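# Transfer the upright block row into the tray

## Task

Get the whole row of blocks into the tray so that each block still stands on its edge and the blocks stay pressed face against face; afterwards open the grippers and pull the arms away from them.

## Robot and tools

Robot and frame. Two arms, left_arm and right_arm, each with a parallel gripper. All positions are in a single scene frame. Its origin sits on the table top midway between the arms, +z points up, +x points out over the table, and left_arm is on the +y side. The names say nothing about left or right in a picture. The left_arm base is at (+0.030, +0.271, 0) m and the right_arm base at (-0.036, -0.333, 0) m, each turned only slightly about z. A gripper's fingers point along its own +z axis and close along its own y axis. The reported end_effector_position is the spot between the finger pads, roughly 1 cm short of the fingertips. Joint ranges (rad), base to hand: waist -2.618 to 3.054, shoulder 0 to 3.142, elbow 0 to 3.142, wrist pitch -1.571 to 1.571, wrist yaw -1.571 to 1.571, wrist roll -2.094 to 2.094. An elbow never fully straightens.

The row of numbers. Every motion command uses a row of 14 numbers, each in [-1, 1], covering both arms even when only one moves: dx, dy, dz, rx, ry, rz, opening for left_arm, then the same seven for right_arm. dx to rz are an offset, not a pose. They are expressed in that gripper's own axes, not the scene frame. 1.0 stands for 0.6 m of travel or 180 degrees of turn. rx, ry, rz form one rotation vector. opening is absolute: +1 is fully open (0.094 m) and -1 is closed. A row may carry 12 more numbers from 0 to 1. These scale joint stiffness: left_arm's six joints, then right_arm's six, in Joint positions order. They persist until replaced.

execute_actions(actions). actions is a list of up to 15 actions. Each action is a table of up to 15 rows, and each row is applied for one control step of 1/30 s. A table with fewer rows repeats its last row until 15 steps (0.5 s) are used. Every row's offset is counted from the gripper's measured pose at the start of that action, not from the row before. For the first action in a call, that start is the last pose a result reported. An empty list just returns state and images. At each step the commanded pose is clipped to lie within 70 mm and 16 degrees of the measured pose. If both position and orientation cannot be met, position wins. After an action the arm goes only as far as its last clipped pose, so big shifts need further actions.

move(target, speed, blocking). target is one row as above, offsets from the pose in the latest result that showed one. Each gripper follows a straight line there, taking the shorter way round when turning. All arms finish together in 0.5 to 10 s; a longer path is cut off at 10 s. speed is m/s, 0.002 to 0.5, default 0.25; turning is capped at twice that in rad/s. Paths ignore obstacles and the other arm. Grippers lag, drift and can overshoot speed, especially near full reach. The opening is sent at the start. Faster contact and targets set deeper past the contact push harder. With blocking=false the result comes back after 0.5 s while motion continues. Other moves and execute_actions are refused until a result shows it finished; use wait or stop first. The result adds a move: line: done, off_target, moving, held or fault, and which limits applied. limits=paced means the sent pose was clipped. limits=held means some steps were blocked, after which the arm may speed up sharply. If only one arm is named, the other ended at rest near its pose. Each gripper's distance from its pose is given.

wait(seconds), 0 to 10: lets time run with the last commands held and returns early if a move ends. stop(): brakes a running move; it needs stopping room, and the fingers keep moving. zoom_image(camera, region): camera is cam_high, cam_left_wrist or cam_right_wrist, all 504x504. region is [x0, y0, x1, y1] in pixels from the top-left, at most 504 by 504. read_manual(section) returns only licence texts. finished_scene(scene) ends the current scene, given by its number; the task must already be done and stay done.

Results. The state line, left_arm: … | right_arm: …, gives each gripper's position in metres and quat_wxyz in the scene frame. It may be somewhat wrong at long reach. Hand target lines show what the controller is steering toward. A pose unreachable line means a clearance check altered or blocked that arm's command. grip_measured is the finger opening on the command scale; the last Joint positions value is the opening in metres. Readings may be off by about 1 mm. Joint torques are noisy and offset. Action calls also list step positions; HELD marks steps where an arm was held back. FAULT lines report an arm stop. MOTOR HOT warns at 75 °C. An OVER-TEMPERATURE FAULT stops the arm at 90 °C, and at 100 °C the arm goes limp and drops.

Practice. Arms usually settle a centimetre or more low, and zero offsets let them sink. To hold an arm still, send the offset back to its wanted pose in a reply's first call, then zeros, aiming higher if it still sags. For a firm grasp, command about 0.03 below grip_measured; smaller gaps grip lighter. Pads hit hard at first touch, and the force limit is roughly 50 to 62 N per pad. The robot keeps holding its last command while you think, and holding loads heats motors. Parts may be tugged or pushed briefly. Do not knock anything off the table, let the arms collide or press on each other, drop blocks, slam or push hard, or tip the blocks off their edges.

Each tool is called after "Call:" as name(argument=value, ...) on one line, values as JSON.

## Session

Call:
execute_actions(actions=[])

Scene clock: 0.00 s.
left_arm: end_effector_position=(+0.3653, +0.2872, +0.2364) grip_measured=+1.000 end_effector_quat_wxyz=(+0.593, -0.247, +0.750, +0.156) | right_arm: end_effector_position=(+0.5864, -0.3765, +0.1557) grip_measured=+1.000 end_effector_quat_wxyz=(+0.603, +0.454, +0.579, -0.307)
Joint positions: left_arm=[-0.373  1.065  0.664 -0.021 -0.923 -0.405  0.094] | right_arm=[0.126 2.616 2.155 0.101 1.33  0.545 0.094]
Joint velocities: left_arm=[ 0.012 -0.002  0.002  0.037  0.037 -0.007  0.   ] | right_arm=[ 0.007 -0.012 -0.017  0.022 -0.066  0.051  0.   ]
Joint torques (N m, as the arm reports them, + toward a larger angle): no reading
Hand target (left_arm): +0.365, +0.288, +0.245; +0.602, -0.254, +0.742, +0.151
Hand target (right_arm): +0.586, -0.377, +0.167; +0.607, +0.458, +0.574, -0.304
Joint stiffness scale: left_arm=[1. 1. 1. 1. 1. 1.] | right_arm=[1. 1. 1. 1. 1. 1.]

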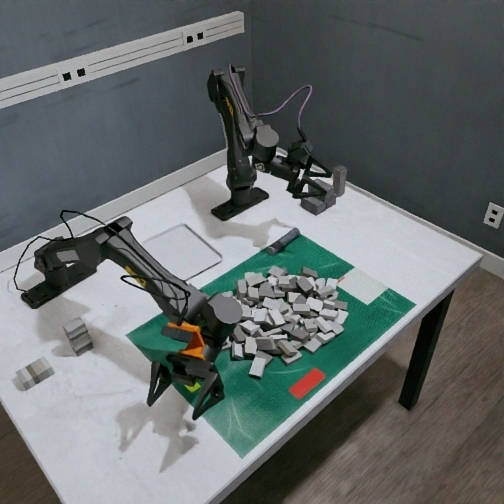

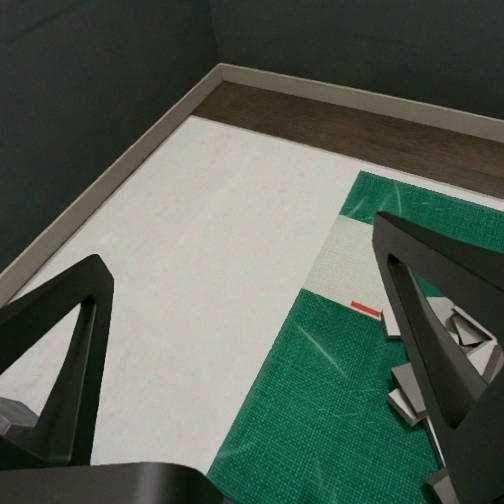

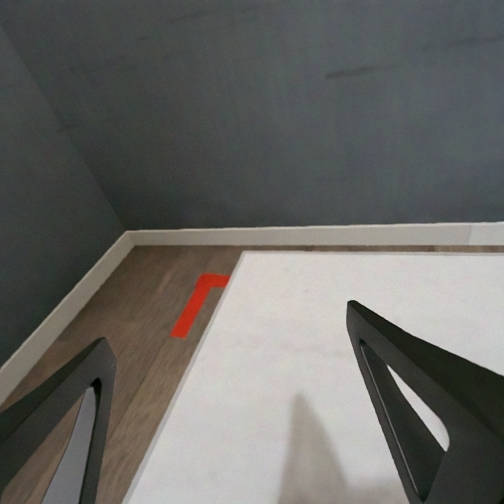

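Call:
zoom_image(camera="cam_high", region=[0, 200, 260, 420])

Call:
zoom_image(camera="cam_high", region=[200, 130, 400, 280])

Region (0, 200, 260, 420) of cam_high's 504x504 image, scaled by 1.938, with more detail than that image has; it fills the top 426 rows of this view, and the rest is white.

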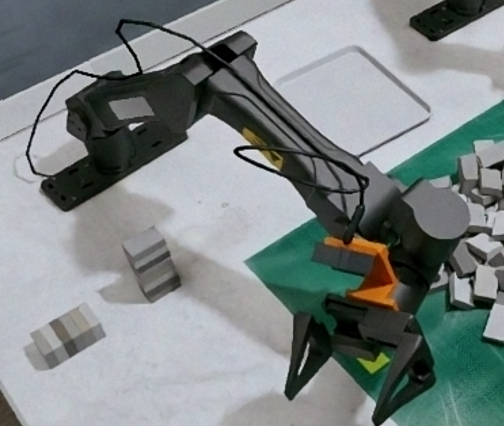

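Region (200, 130, 400, 280) of cam_high's 504x504 image, scaled by 2.520, with more detail than that image has; it fills the top 378 rows of this view, and the rest is white.

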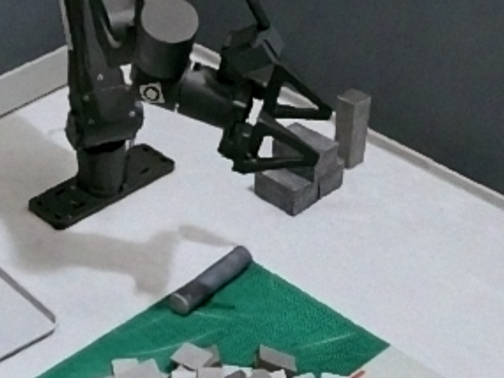

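Call:
move(target=[-0.058,0.373,-0.157,0.109,0.413,-0.172,1,0,0,0,0,0,0,1])

Scene clock: 12.17 s.
left_arm: end_effector_position=(+0.1737, +0.4284, +0.2671) grip_measured=+1.000 end_effector_quat_wxyz=(+0.259, -0.458, +0.845, -0.099) | right_arm: end_effector_position=(+0.5864, -0.3765, +0.1557) grip_measured=+1.000 end_effector_quat_wxyz=(+0.603, +0.454, +0.579, -0.307)
Joint positions: left_arm=[ 1.256  1.163  1.44  -1.573  0.496  0.173  0.094] | right_arm=[0.126 2.616 2.155 0.101 1.33  0.545 0.094]
Joint velocities: left_arm=[ 0.002  0.002  0.002 -0.007 -0.051  0.007  0.   ] | right_arm=[-0.012  0.002  0.002 -0.007 -0.007  0.066  0.   ]
Joint torques (N m, as the arm reports them, + toward a larger angle): left_arm=[ 0.23 -3.62  8.18  0.53  0.31  0.  ] | right_arm=[  0.01 -13.36   8.57   1.56   0.29  -0.03]
Hand target (left_arm): +0.172, +0.426, +0.279; +0.275, -0.453, +0.844, -0.084
Hand target (right_arm): +0.586, -0.376, +0.156; +0.603, +0.454, +0.579, -0.307
Off the commanded pose (left_arm): 0.013 m, 32 deg; orientation clipped at the last step of the last action.
Off the commanded pose (right_arm): 0.000 m, 0 deg.
Joint stiffness scale: left_arm=[1. 1. 1. 1. 1. 1.] | right_arm=[1. 1. 1. 1. 1. 1.]
joint sent to its limit (left arm) — the command would take joint 4 (wrist pitch) past its lower limit, so that joint was sent only as far as its limit.
move: off_target (left_arm); limits=paced

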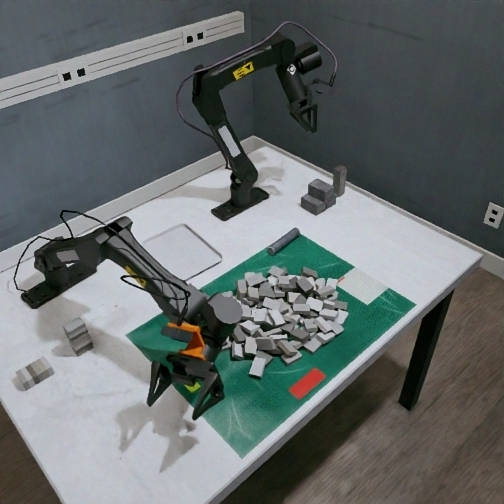

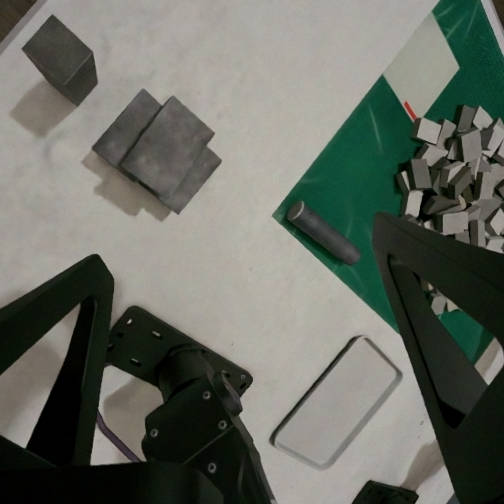

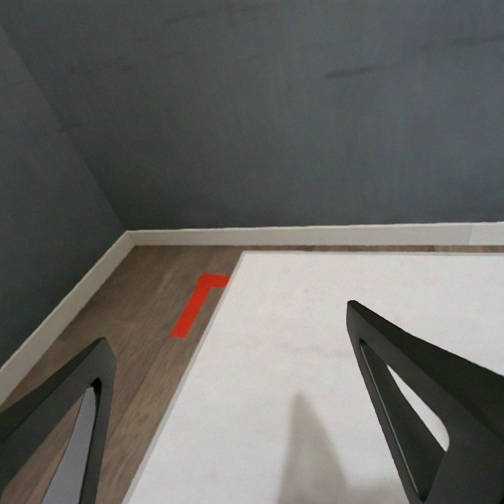

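Call:
move(target=[0,0,0,0,0,0,1,-0.196,-0.685,-0.163,-0.229,0.449,-0.338,1])

Scene clock: 23.53 s.
left_arm: end_effector_position=(+0.1726, +0.4289, +0.2665) grip_measured=+1.000 end_effector_quat_wxyz=(+0.256, -0.459, +0.845, -0.097) | right_arm: end_effector_position=(+0.1702, -0.4747, +0.2100) grip_measured=+1.000 end_effector_quat_wxyz=(+0.036, +0.008, +0.999, -0.036)
Joint positions: left_arm=[ 1.256  1.163  1.44  -1.573  0.489  0.173  0.094] | right_arm=[-0.675  1.44   1.51  -1.541  0.02  -0.576  0.094]
Joint velocities: left_arm=[ 0.007  0.002 -0.017 -0.022  0.022  0.022  0.   ] | right_arm=[-0.022 -0.002  0.002 -0.095 -0.007 -0.037  0.   ]
Joint torques (N m, as the arm reports them, + toward a larger angle): left_arm=[-0.18 -1.82  5.69  0.56  0.37  0.01] | right_arm=[-0.92 -5.38  6.83  0.3  -0.07 -0.13]
Hand target (left_arm): +0.174, +0.428, +0.267; +0.259, -0.458, +0.845, -0.099
Hand target (right_arm): +0.164, -0.471, +0.212; +0.037, +0.008, +0.999, -0.031
Off the commanded pose (left_arm): 0.001 m, 0 deg.
Off the commanded pose (right_arm): 0.015 m, 6 deg.
Joint stiffness scale: left_arm=[1. 1. 1. 1. 1. 1.] | right_arm=[1. 1. 1. 1. 1. 1.]
joint sent to its limit (right arm) — the command would take joint 4 (wrist pitch) past its lower limit, so that joint was sent only as far as its limit.
move: off_target (right_arm)

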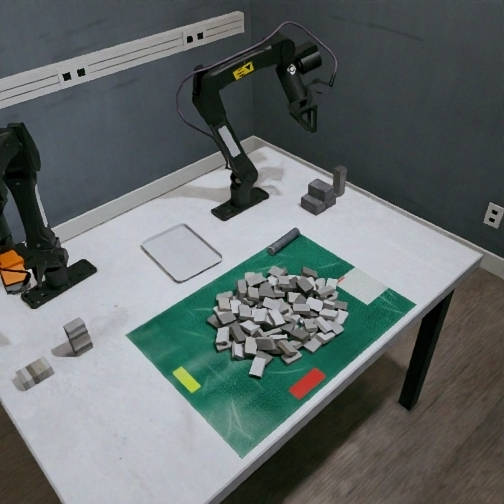

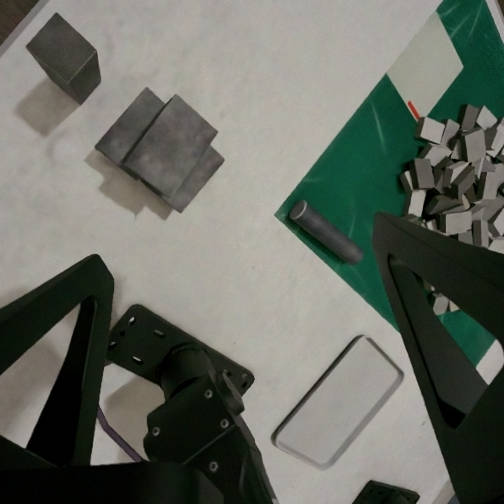

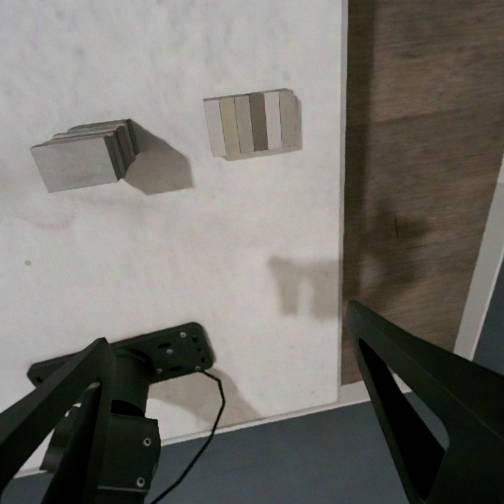

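Call:
move(target=[0,0,0,0,0,0,1,-0.2,0,0.1,0,0,0,1])

Scene clock: 27.43 s.
left_arm: end_effector_position=(+0.1720, +0.4292, +0.2662) grip_measured=+1.000 end_effector_quat_wxyz=(+0.255, -0.460, +0.845, -0.095) | right_arm: end_effector_position=(+0.2819, -0.4740, +0.1437) grip_measured=+1.000 end_effector_quat_wxyz=(+0.010, +0.006, +1.000, -0.020)
Joint positions: left_arm=[ 1.256  1.163  1.44  -1.573  0.484  0.173  0.094] | right_arm=[-0.49   1.832  1.664 -1.369  0.028 -0.394  0.094]
Joint velocities: left_arm=[-0.007 -0.017 -0.002 -0.051 -0.081 -0.066  0.   ] | right_arm=[-0.007 -0.002  0.012  0.007 -0.022 -0.051  0.   ]
Joint torques (N m, as the arm reports them, + toward a larger angle): left_arm=[ 0.03 -1.66  5.74  0.59  0.32 -0.02] | right_arm=[ 0.68 -7.93 10.9   0.54  0.16  0.05]
Hand target (left_arm): +0.173, +0.429, +0.266; +0.256, -0.459, +0.845, -0.097
Hand target (right_arm): +0.293, -0.478, +0.156; +0.036, +0.008, +0.999, -0.034
Off the commanded pose (left_arm): 0.001 m, 0 deg.
Off the commanded pose (right_arm): 0.021 m, 3 deg.
Joint stiffness scale: left_arm=[1. 1. 1. 1. 1. 1.] | right_arm=[1. 1. 1. 1. 1. 1.]
move: off_target (right_arm)

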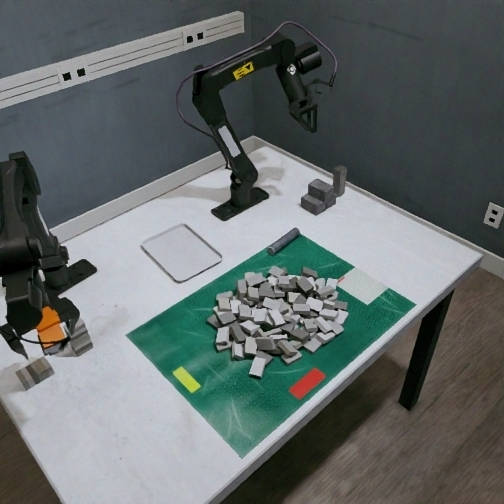

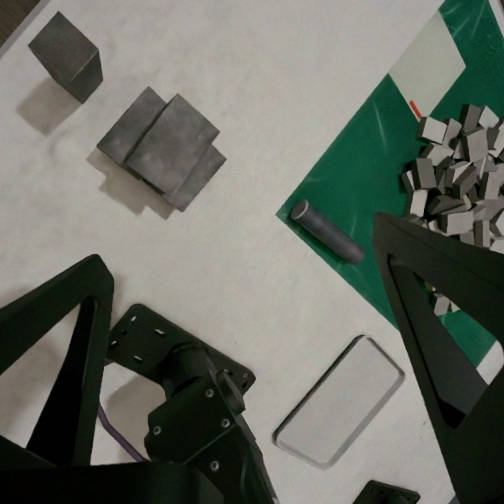

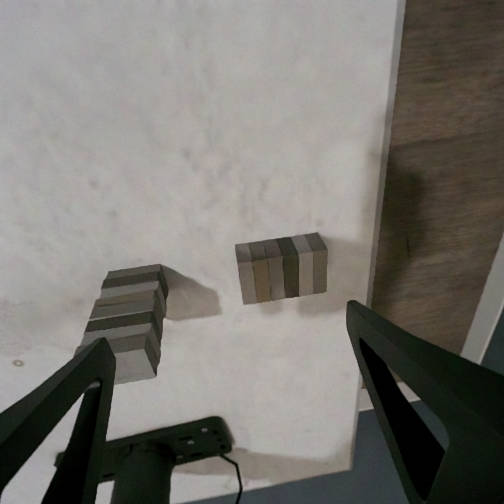

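Call:
move(target=[0,0,0,0,0,0,1,-0.14,-0.05,0.05,0,0,0,1])

Scene clock: 29.50 s.
left_arm: end_effector_position=(+0.1715, +0.4295, +0.2659) grip_measured=+1.000 end_effector_quat_wxyz=(+0.254, -0.460, +0.846, -0.094) | right_arm: end_effector_position=(+0.3606, -0.5080, +0.1008) grip_measured=+1.000 end_effector_quat_wxyz=(-0.001, +0.007, +1.000, -0.015)
Joint positions: left_arm=[ 1.256  1.163  1.44  -1.573  0.481  0.173  0.094] | right_arm=[-0.49   2.223  2.066 -1.404  0.029 -0.391  0.094]
Joint velocities: left_arm=[ 0.002  0.007 -0.012  0.007 -0.007  0.022  0.   ] | right_arm=[-0.007 -0.007 -0.022 -0.037  0.007 -0.081  0.   ]
Joint torques (N m, as the arm reports them, + toward a larger angle): left_arm=[-0.08 -1.75  5.77  0.62  0.33 -0.02] | right_arm=[  1.03 -11.11  10.84   0.1    0.08   0.07]
Hand target (left_arm): +0.172, +0.429, +0.266; +0.255, -0.460, +0.845, -0.095
Hand target (right_arm): +0.365, -0.505, +0.114; +0.011, +0.006, +1.000, -0.020
Off the commanded pose (left_arm): 0.001 m, 0 deg.
Off the commanded pose (right_arm): 0.017 m, 1 deg.
Joint stiffness scale: left_arm=[1. 1. 1. 1. 1. 1.] | right_arm=[1. 1. 1. 1. 1. 1.]
move: off_target (right_arm)

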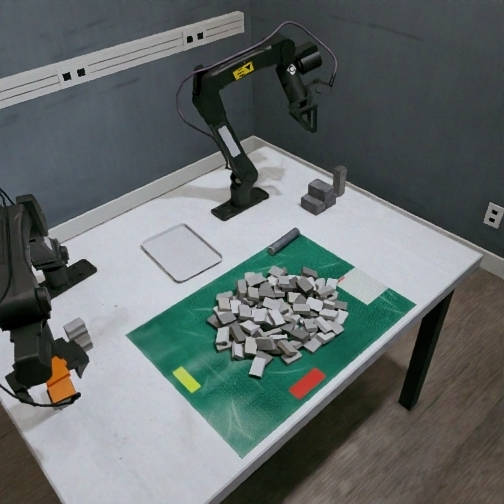

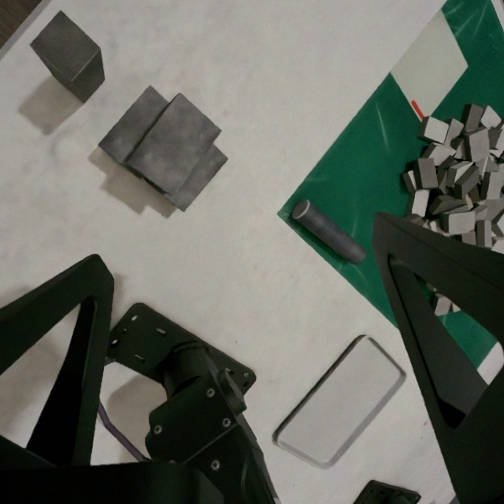

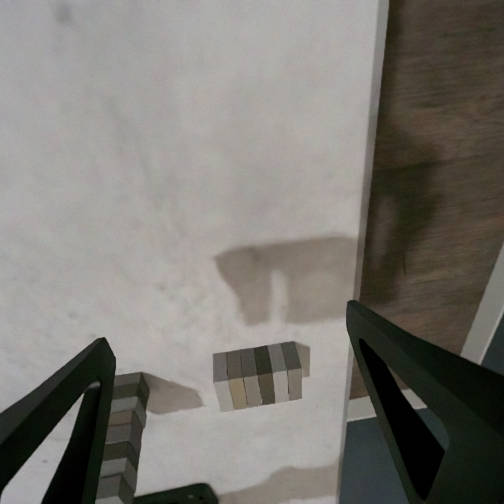

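Call:
move(target=[0,0,0,0,0,0,1,0.07,-0.03,0.05,0,0,0,1])

Scene clock: 33.33 s.
left_arm: end_effector_position=(+0.1709, +0.4298, +0.2655) grip_measured=+1.000 end_effector_quat_wxyz=(+0.253, -0.461, +0.846, -0.092) | right_arm: end_effector_position=(+0.3176, -0.5266, +0.0676) grip_measured=+1.000 end_effector_quat_wxyz=(-0.014, +0.011, +1.000, -0.010)
Joint positions: left_arm=[ 1.256  1.163  1.44  -1.573  0.476  0.173  0.094] | right_arm=[-0.574  2.116  1.762 -1.233  0.029 -0.469  0.094]
Joint velocities: left_arm=[ 0.012 -0.017  0.002 -0.037  0.022 -0.081  0.   ] | right_arm=[-0.007  0.017 -0.002  0.007  0.022 -0.022  0.   ]
Joint torques (N m, as the arm reports them, + toward a larger angle): left_arm=[-0.17 -1.69  5.7   0.57  0.35  0.  ] | right_arm=[ -0.18 -11.3    5.55   0.44   0.06  -0.12]
Hand target (left_arm): +0.171, +0.430, +0.266; +0.254, -0.460, +0.846, -0.094
Hand target (right_arm): +0.318, -0.527, +0.073; -0.002, +0.008, +1.000, -0.015
Off the commanded pose (left_arm): 0.001 m, 0 deg.
Off the commanded pose (right_arm): 0.004 m, 2 deg.
Joint stiffness scale: left_arm=[1. 1. 1. 1. 1. 1.] | right_arm=[1. 1. 1. 1. 1. 1.]
move: done

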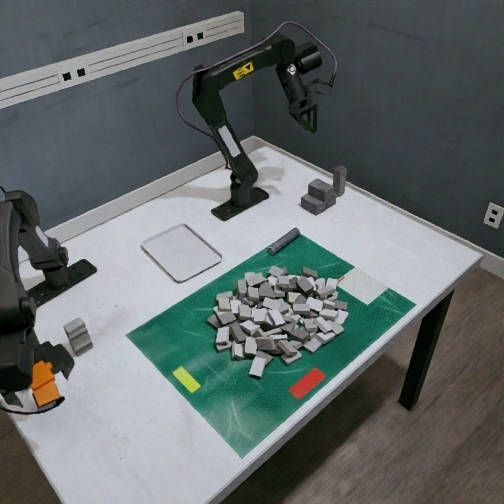

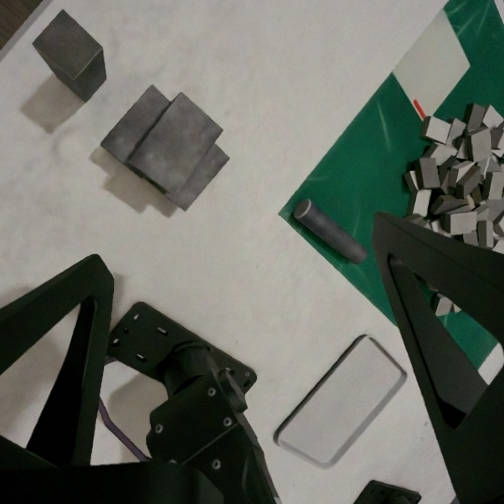

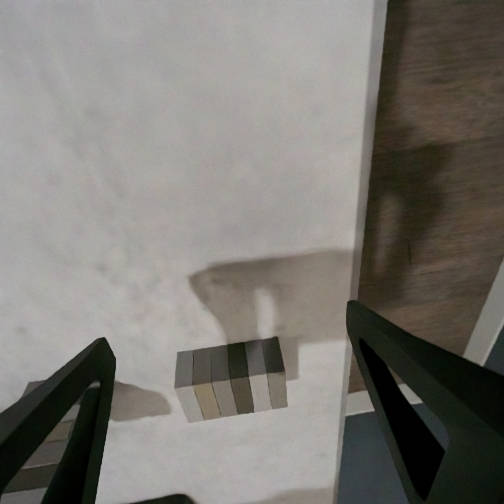

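Call:
move(target=[0,0,0,0,0,0,1,0,0,0.045,0,0,-0.028,1], speed=0.1)

Scene clock: 36.37 s.
left_arm: end_effector_position=(+0.1703, +0.4301, +0.2652) grip_measured=+1.000 end_effector_quat_wxyz=(+0.251, -0.461, +0.846, -0.091) | right_arm: end_effector_position=(+0.3166, -0.5261, +0.0438) grip_measured=+1.000 end_effector_quat_wxyz=(-0.017, -0.031, +0.999, -0.007)
Joint positions: left_arm=[ 1.256  1.163  1.44  -1.573  0.473  0.173  0.094] | right_arm=[-0.574  2.133  1.693 -1.153  0.029 -0.551  0.094]
Joint velocities: left_arm=[-0.002 -0.007 -0.017 -0.066  0.007  0.007  0.   ] | right_arm=[-0.007  0.007 -0.012 -0.007  0.081  0.095  0.   ]
Joint torques (N m, as the arm reports them, + toward a larger angle): left_arm=[-0.05 -1.74  5.72  0.58  0.33 -0.01] | right_arm=[-0.29 -9.8   5.83  0.44  0.07 -0.1 ]
Hand target (left_arm): +0.171, +0.430, +0.266; +0.253, -0.461, +0.846, -0.092
Hand target (right_arm): +0.316, -0.527, +0.040; -0.014, -0.034, +0.999, -0.009
Off the commanded pose (left_arm): 0.001 m, 0 deg.
Off the commanded pose (right_arm): 0.003 m, 0 deg.
Joint stiffness scale: left_arm=[1. 1. 1. 1. 1. 1.] | right_arm=[1. 1. 1. 1. 1. 1.]
move: done

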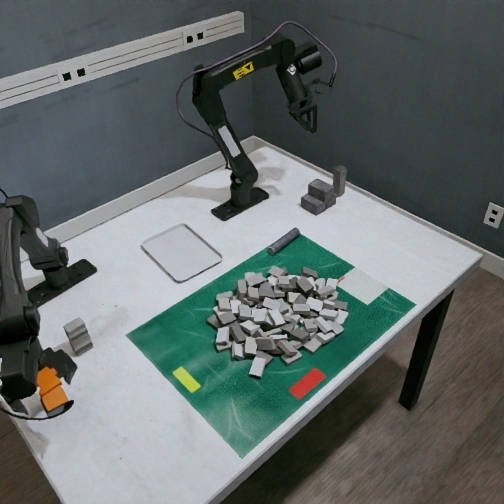

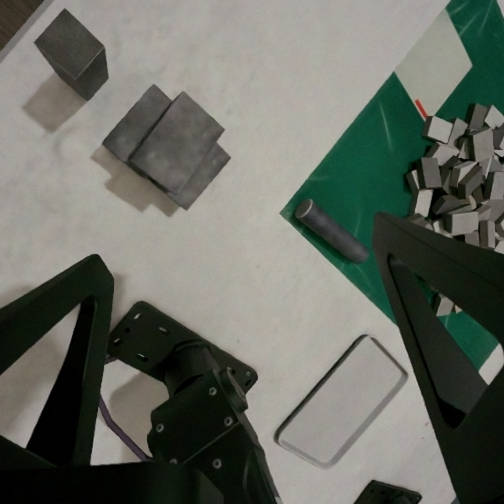

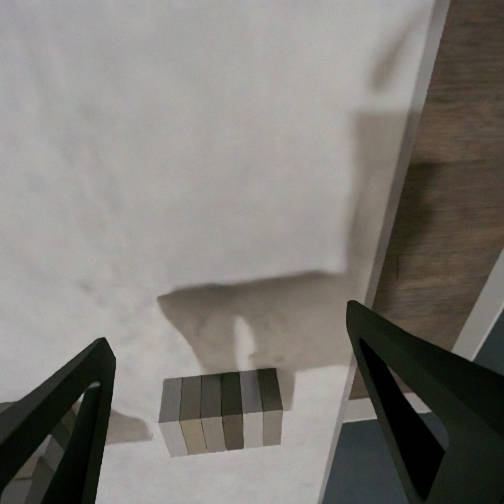

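Call:
move(target=[0,0,0,0,0,0,1,0.05,-0.02,0,0,0,0,1], speed=0.1)

Scene clock: 42.07 s.
left_arm: end_effector_position=(+0.1697, +0.4304, +0.2649) grip_measured=+1.000 end_effector_quat_wxyz=(+0.250, -0.462, +0.846, -0.089) | right_arm: end_effector_position=(+0.2881, -0.5381, +0.0412) grip_measured=+1.000 end_effector_quat_wxyz=(-0.027, -0.029, +0.999, +0.000)
Joint positions: left_arm=[ 1.256  1.163  1.44  -1.573  0.468  0.173  0.094] | right_arm=[-0.637  2.087  1.61  -1.14   0.03  -0.61   0.094]
Joint velocities: left_arm=[-0.002 -0.012  0.022  0.007 -0.022 -0.051  0.   ] | right_arm=[-0.012  0.002 -0.002  0.037 -0.037 -0.066  0.   ]
Joint torques (N m, as the arm reports them, + toward a larger angle): left_arm=[-0.02 -1.69  5.59  0.58  0.31  0.02] | right_arm=[ -0.46 -11.     5.45   0.36   0.1   -0.11]
Hand target (left_arm): +0.170, +0.430, +0.265; +0.251, -0.461, +0.846, -0.090
Hand target (right_arm): +0.288, -0.541, +0.046; -0.017, -0.031, +0.999, -0.008
Off the commanded pose (left_arm): 0.001 m, 0 deg.
Off the commanded pose (right_arm): 0.004 m, 1 deg.
Joint stiffness scale: left_arm=[1. 1. 1. 1. 1. 1.] | right_arm=[1. 1. 1. 1. 1. 1.]
move: done

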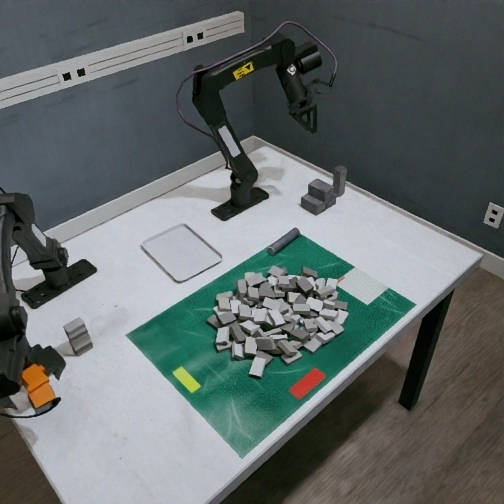

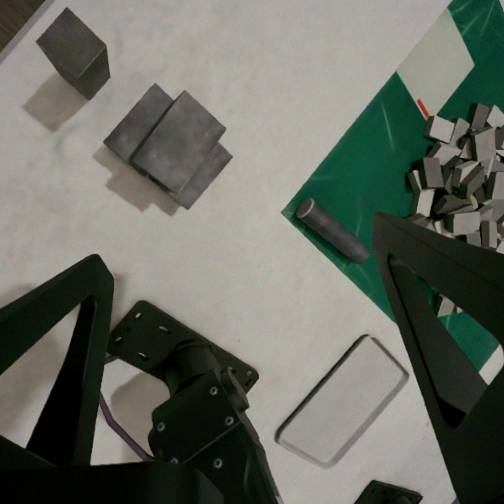

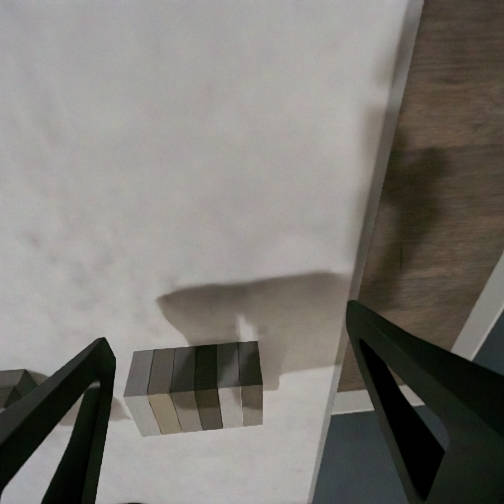

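Call:
move(target=[0,0,0,0,0,0,1,0,0.008,0.03,0,0,0,1], speed=0.05)

Scene clock: 44.03 s.
left_arm: end_effector_position=(+0.1692, +0.4307, +0.2646) grip_measured=+1.000 end_effector_quat_wxyz=(+0.249, -0.462, +0.847, -0.088) | right_arm: end_effector_position=(+0.2858, -0.5367, +0.0293) grip_measured=+1.000 end_effector_quat_wxyz=(-0.027, -0.028, +0.999, -0.000)
Joint positions: left_arm=[ 1.256  1.163  1.44  -1.573  0.465  0.173  0.094] | right_arm=[-0.637  2.087  1.561 -1.09   0.03  -0.609  0.094]
Joint velocities: left_arm=[ 0.002 -0.012 -0.017  0.007 -0.007 -0.022  0.   ] | right_arm=[ 0.002  0.007  0.017  0.051 -0.037  0.022  0.   ]
Joint torques (N m, as the arm reports them, + toward a larger angle): left_arm=[-0.1  -1.79  5.67  0.57  0.31  0.  ] | right_arm=[ 0.84 -8.93  5.51  0.38  0.05  0.07]
Hand target (left_arm): +0.170, +0.430, +0.265; +0.250, -0.462, +0.846, -0.089
Hand target (right_arm): +0.286, -0.533, +0.023; -0.028, -0.029, +0.999, +0.000
Off the commanded pose (left_arm): 0.001 m, 0 deg.
Off the commanded pose (right_arm): 0.007 m, 0 deg.
Joint stiffness scale: left_arm=[1. 1. 1. 1. 1. 1.] | right_arm=[1. 1. 1. 1. 1. 1.]
move: done

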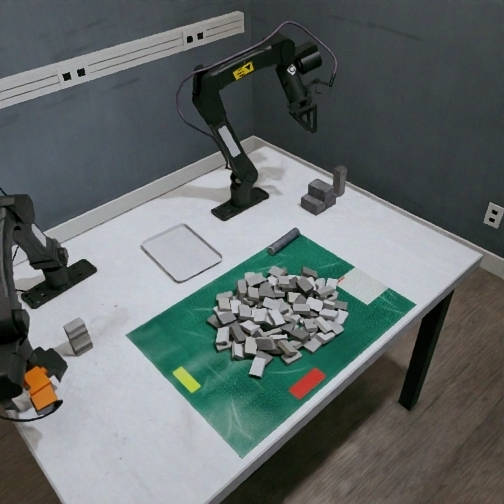

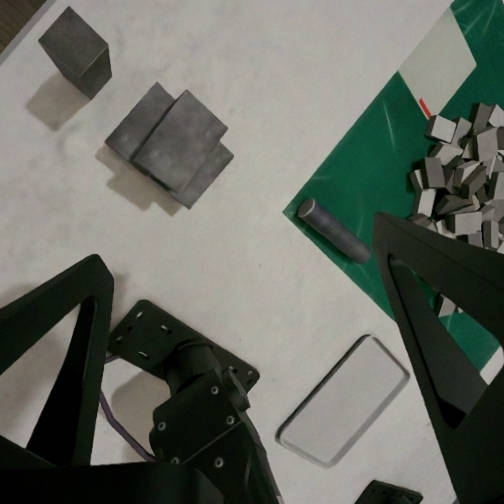

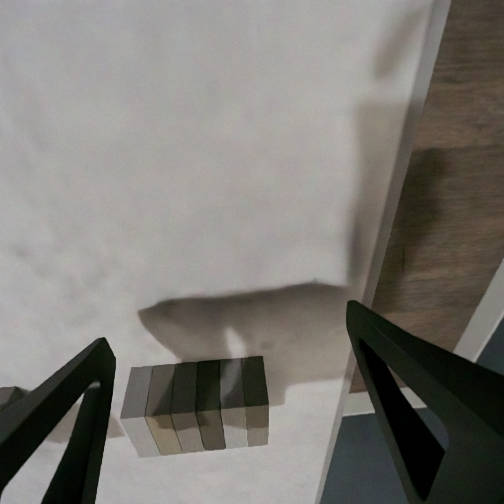

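Call:
move(target=[0,0,0,0,0,0,1,0.025,0.025,0,0,0,0,1], speed=0.05)

Call:
move(target=[0,0,0,0,0,0,1,0,0,0.025,0,0,0,1], speed=0.03)

Scene clock: 47.50 s.
left_arm: end_effector_position=(+0.1686, +0.4310, +0.2643) grip_measured=+1.000 end_effector_quat_wxyz=(+0.248, -0.462, +0.847, -0.086) | right_arm: end_effector_position=(+0.2673, -0.5253, +0.0267) grip_measured=+1.000 end_effector_quat_wxyz=(-0.038, -0.027, +0.999, +0.007)
Joint positions: left_arm=[ 1.256  1.163  1.44  -1.573  0.461  0.173  0.094] | right_arm=[-0.637  2.035  1.471 -1.078  0.03  -0.606  0.094]
Joint velocities: left_arm=[ 0.002 -0.012  0.002  0.051 -0.007 -0.051  0.   ] | right_arm=[ 0.012  0.002  0.002 -0.022 -0.051  0.007  0.   ]
Joint torques (N m, as the arm reports them, + toward a larger angle): left_arm=[-0.04 -1.83  5.64  0.59  0.32 -0.02] | right_arm=[  0.98 -10.38   5.26   0.32   0.07   0.06]
Hand target (left_arm): +0.169, +0.431, +0.265; +0.249, -0.462, +0.847, -0.088
Hand target (right_arm): +0.270, -0.523, +0.031; -0.027, -0.028, +0.999, +0.000
Off the commanded pose (left_arm): 0.001 m, 0 deg.
Off the commanded pose (right_arm): 0.005 m, 2 deg.
Joint stiffness scale: left_arm=[1. 1. 1. 1. 1. 1.] | right_arm=[1. 1. 1. 1. 1. 1.]
move: done

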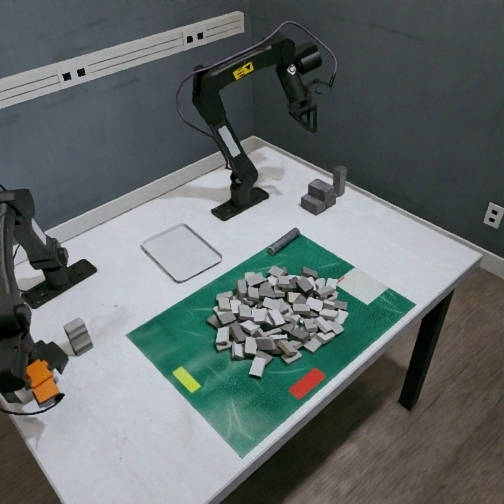

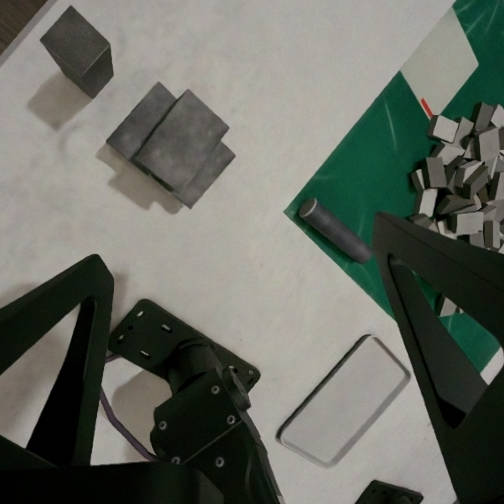

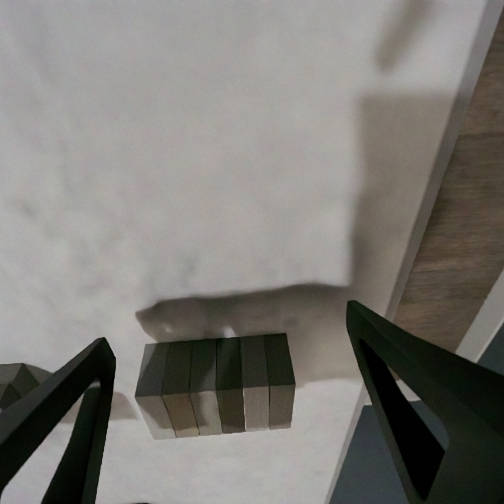

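Scene clock: 48.37 s.
left_arm: end_effector_position=(+0.1682, +0.4312, +0.2641) grip_measured=+1.000 end_effector_quat_wxyz=(+0.247, -0.463, +0.847, -0.085) | right_arm: end_effector_position=(+0.2669, -0.5250, +0.0162) grip_measured=+1.000 end_effector_quat_wxyz=(-0.039, -0.027, +0.999, +0.008)
Joint positions: left_arm=[ 1.256  1.163  1.44  -1.573  0.457  0.173  0.094] | right_arm=[-0.637  2.049  1.447 -1.043  0.03  -0.606  0.094]
Joint velocities: left_arm=[ 0.012  0.007 -0.022 -0.051  0.007  0.007  0.   ] | right_arm=[ 0.002 -0.002 -0.022  0.007  0.007  0.022  0.   ]
Joint torques (N m, as the arm reports them, + toward a larger angle): left_arm=[ 0.03 -1.82  5.74  0.6   0.32 -0.01] | right_arm=[-0.15 -8.74  5.43  0.33  0.08 -0.04]
Hand target (left_arm): +0.169, +0.431, +0.264; +0.248, -0.462, +0.847, -0.086
Hand target (right_arm): +0.266, -0.525, +0.012; -0.038, -0.027, +0.999, +0.007
Off the commanded pose (left_arm): 0.001 m, 0 deg.
Off the commanded pose (right_arm): 0.004 m, 0 deg.
Joint stiffness scale: left_arm=[1. 1. 1. 1. 1. 1.] | right_arm=[1. 1. 1. 1. 1. 1.]
move: done

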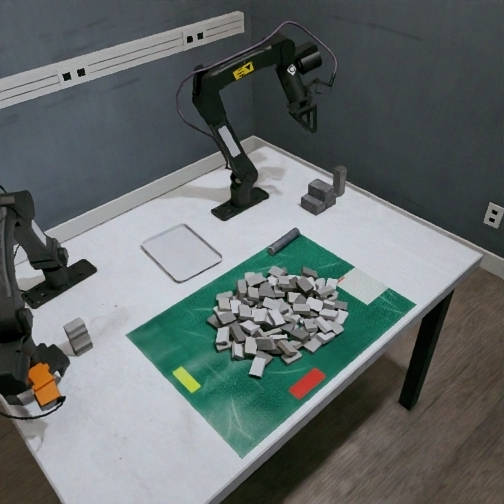

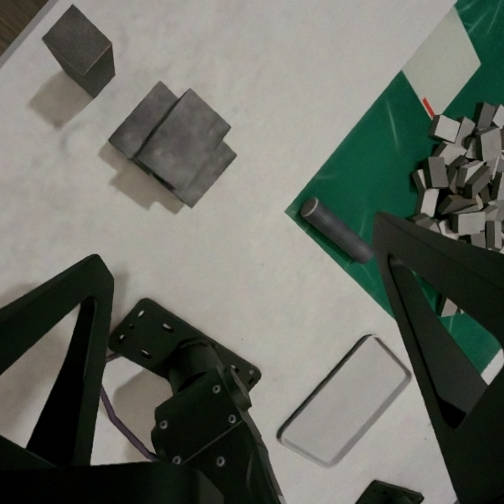

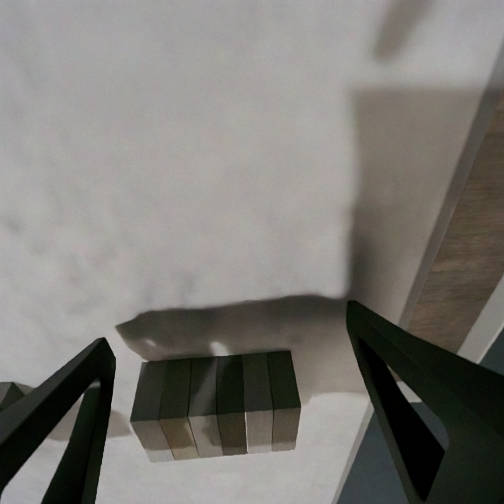

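Call:
move(target=[0,0,0,0,0,0,1,0.03,0,-0.003,0,0,0,1], speed=0.04)

Call:
move(target=[0,0,0,0,0,0,1,0,0,0,0,0,0,0.1])

Scene clock: 50.80 s.
left_arm: end_effector_position=(+0.1676, +0.4315, +0.2638) grip_measured=+1.000 end_effector_quat_wxyz=(+0.246, -0.463, +0.847, -0.083) | right_arm: end_effector_position=(+0.2523, -0.5246, +0.0156) grip_measured=+1.000 end_effector_quat_wxyz=(-0.045, -0.027, +0.999, +0.013)
Joint positions: left_arm=[ 1.256  1.163  1.44  -1.573  0.454  0.173  0.094] | right_arm=[-0.657  2.019  1.399 -1.04   0.03  -0.627  0.094]
Joint velocities: left_arm=[-0.012 -0.002  0.002 -0.007  0.037 -0.095  0.   ] | right_arm=[-0.002 -0.002  0.007 -0.037 -0.022 -0.007  0.   ]
Joint torques (N m, as the arm reports them, + toward a larger angle): left_arm=[ 0.02 -1.73  5.69  0.57  0.29  0.  ] | right_arm=[ -0.83 -10.17   5.27   0.15   0.1   -0.09]
Hand target (left_arm): +0.168, +0.431, +0.264; +0.247, -0.463, +0.847, -0.085
Hand target (right_arm): +0.249, -0.526, +0.020; -0.039, -0.027, +0.999, +0.008
Off the commanded pose (left_arm): 0.001 m, 0 deg.
Off the commanded pose (right_arm): 0.005 m, 1 deg.
Joint stiffness scale: left_arm=[1. 1. 1. 1. 1. 1.] | right_arm=[1. 1. 1. 1. 1. 1.]
move: done

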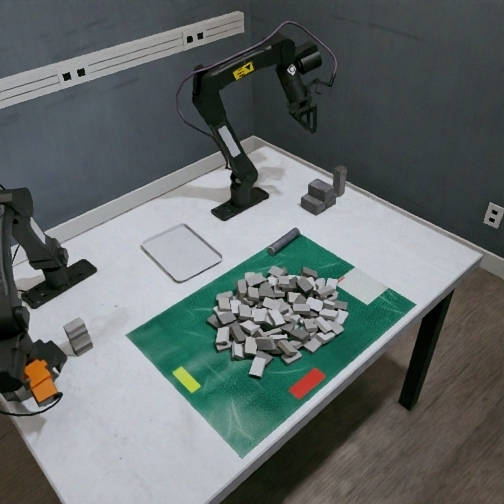

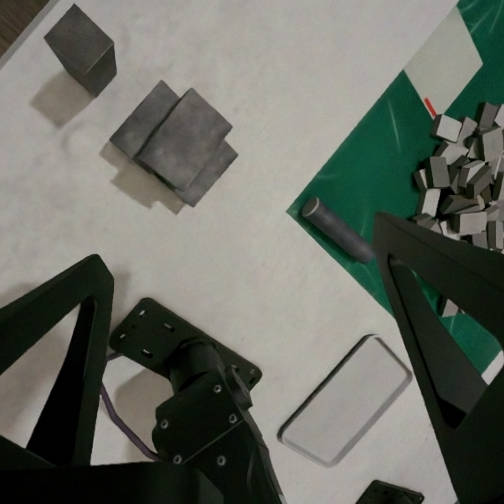

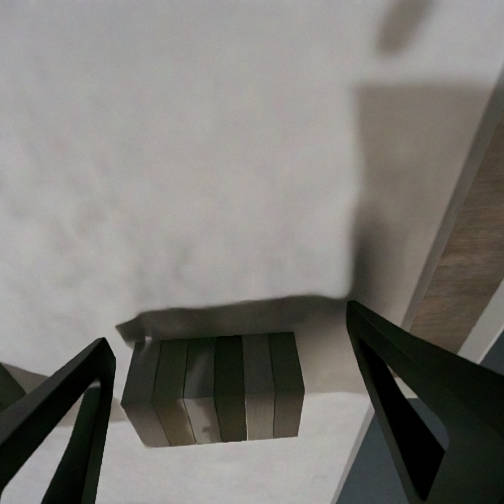

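Scene clock: 51.30 s.
left_arm: end_effector_position=(+0.1671, +0.4317, +0.2635) grip_measured=+1.000 end_effector_quat_wxyz=(+0.245, -0.464, +0.848, -0.082) | right_arm: end_effector_position=(+0.2529, -0.5225, +0.0156) grip_measured=+0.103 end_effector_quat_wxyz=(-0.043, -0.027, +0.999, +0.018)
Joint positions: left_arm=[ 1.256  1.163  1.44  -1.573  0.45   0.173  0.094] | right_arm=[-0.657  2.019  1.399 -1.042  0.02  -0.626  0.052]
Joint velocities: left_arm=[-0.002 -0.002 -0.012  0.066  0.037  0.051  0.   ] | right_arm=[ 0.002 -0.007 -0.007 -0.022 -0.037  0.051 -0.   ]
Joint torques (N m, as the arm reports them, + toward a larger angle): left_arm=[-0.04 -1.76  5.76  0.57  0.29  0.  ] | right_arm=[-0.1  -8.47  6.97  0.07  0.19 -0.02]
Hand target (left_arm): +0.168, +0.431, +0.264; +0.246, -0.463, +0.847, -0.083
Hand target (right_arm): +0.252, -0.525, +0.016; -0.045, -0.027, +0.999, +0.013
Off the commanded pose (left_arm): 0.001 m, 0 deg.
Off the commanded pose (right_arm): 0.002 m, 1 deg.
Joint stiffness scale: left_arm=[1. 1. 1. 1. 1. 1.] | right_arm=[1. 1. 1. 1. 1. 1.]
move: done

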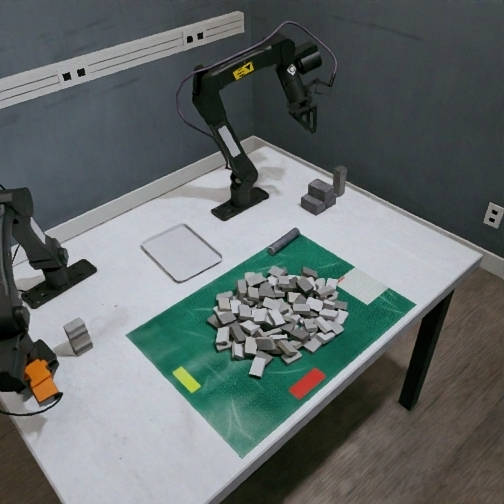

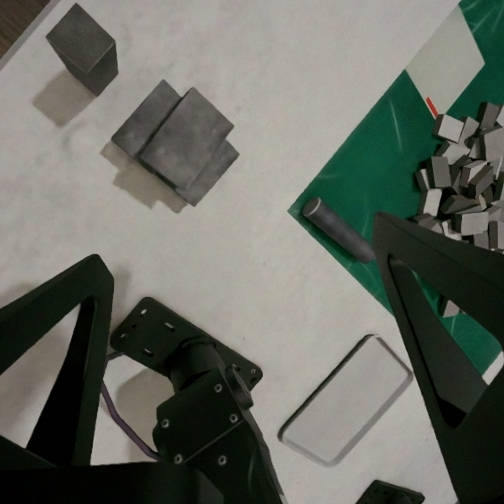

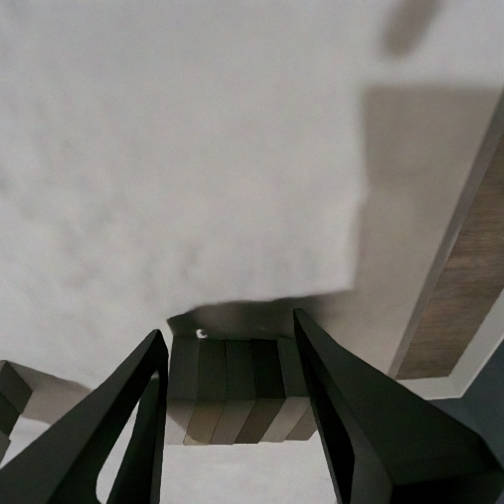

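Close further.

Call:
move(target=[0,0,0,0,0,0,1,0,0,0,0,0,0,-0.1])

Scene clock: 52.77 s.
left_arm: end_effector_position=(+0.1666, +0.4320, +0.2633) grip_measured=+1.000 end_effector_quat_wxyz=(+0.244, -0.464, +0.848, -0.081) | right_arm: end_effector_position=(+0.2535, -0.5214, +0.0156) grip_measured=-0.097 end_effector_quat_wxyz=(-0.042, -0.027, +0.999, +0.021)
Joint positions: left_arm=[ 1.256  1.163  1.44  -1.573  0.447  0.173  0.094] | right_arm=[-0.657  2.019  1.399 -1.043  0.013 -0.626  0.042]
Joint velocities: left_arm=[-0.012 -0.012  0.012  0.007  0.11  -0.037  0.   ] | right_arm=[-0.002 -0.007  0.007 -0.007  0.095  0.022 -0.002]
Joint torques (N m, as the arm reports them, + toward a larger angle): left_arm=[ 0.03 -1.87  5.64  0.57  0.29  0.02] | right_arm=[ 0.03 -8.51  6.91  0.06  0.15 -0.04]
Hand target (left_arm): +0.167, +0.432, +0.264; +0.245, -0.464, +0.848, -0.082
Hand target (right_arm): +0.253, -0.523, +0.016; -0.043, -0.027, +0.999, +0.018
Off the commanded pose (left_arm): 0.001 m, 0 deg.
Off the commanded pose (right_arm): 0.001 m, 0 deg.
Joint stiffness scale: left_arm=[1. 1. 1. 1. 1. 1.] | right_arm=[1. 1. 1. 1. 1. 1.]
move: done

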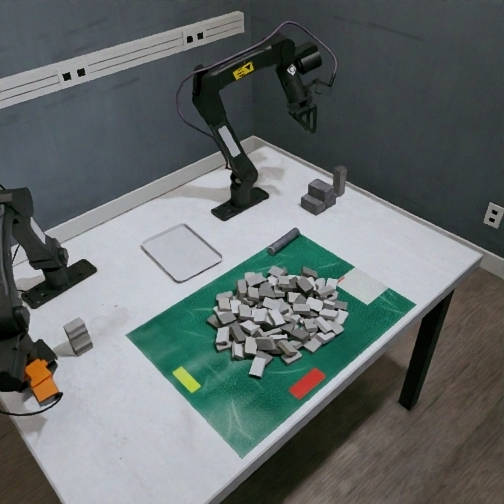

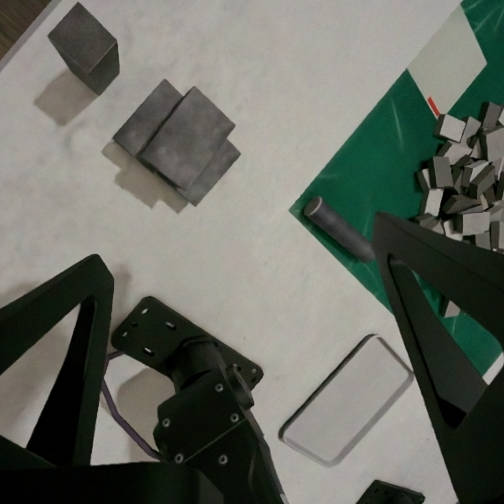

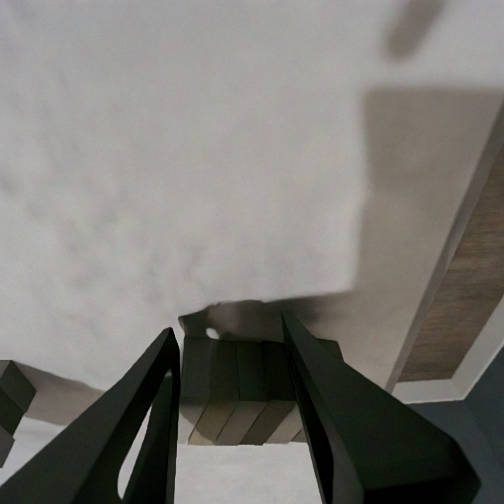

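Call:
move(target=[0,0,0,0,0,0,1,0,0,-0.02,0,0,0,1])

Call:
zoom_image(camera="cam_high", region=[0, 300, 140, 440])

Scene clock: 56.50 s.
left_arm: end_effector_position=(+0.1661, +0.4323, +0.2630) grip_measured=+1.000 end_effector_quat_wxyz=(+0.242, -0.464, +0.848, -0.079) | right_arm: end_effector_position=(+0.2483, -0.5180, +0.0163) grip_measured=+1.000 end_effector_quat_wxyz=(-0.052, -0.027, +0.998, +0.028)
Joint positions: left_arm=[ 1.256  1.163  1.44  -1.573  0.443  0.173  0.094] | right_arm=[-0.657  2.019  1.399 -1.068  0.013 -0.626  0.094]
Joint velocities: left_arm=[ 0.012  0.002 -0.007  0.022  0.007  0.037  0.   ] | right_arm=[-0.007 -0.007 -0.012 -0.051 -0.037  0.007  0.   ]
Joint torques (N m, as the arm reports them, + toward a larger angle): left_arm=[ 0.   -1.77  5.8   0.58  0.27 -0.05] | right_arm=[ 0.03 -9.23  9.92 -0.22  0.06 -0.04]
Hand target (left_arm): +0.167, +0.432, +0.263; +0.244, -0.464, +0.848, -0.081
Hand target (right_arm): +0.255, -0.522, +0.028; -0.041, -0.027, +0.999, +0.021
Off the commanded pose (left_arm): 0.001 m, 0 deg.
Off the commanded pose (right_arm): 0.013 m, 1 deg.
Joint stiffness scale: left_arm=[1. 1. 1. 1. 1. 1.] | right_arm=[1. 1. 1. 1. 1. 1.]
move: off_target (right_arm)

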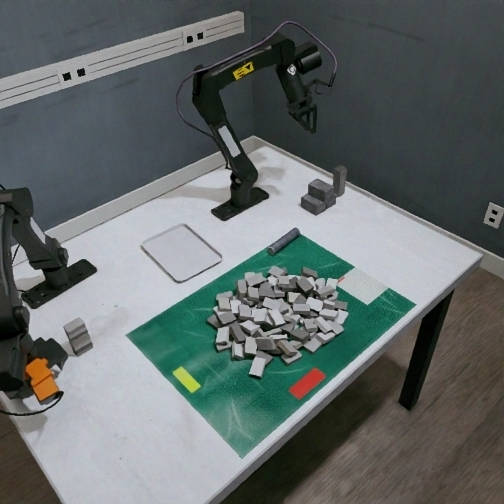

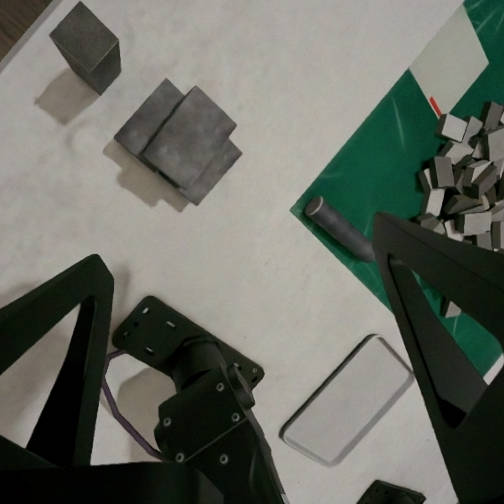

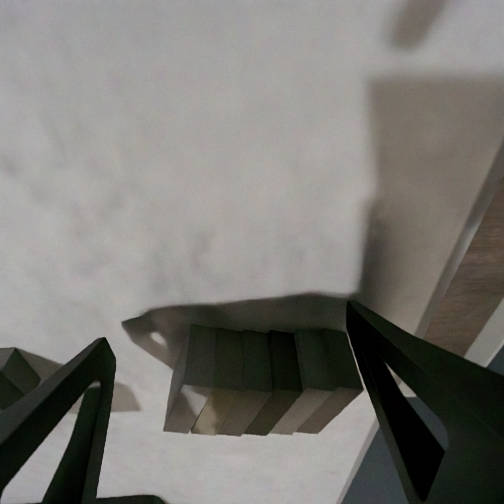

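Region (0, 300, 140, 440) of cam_high's 504x504 image, scaled by 3.600, with more detail than that image has.

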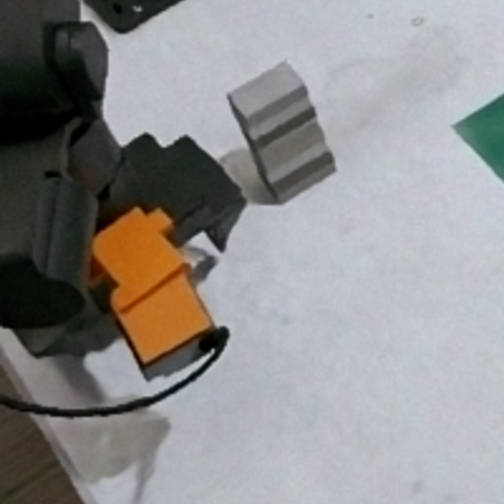

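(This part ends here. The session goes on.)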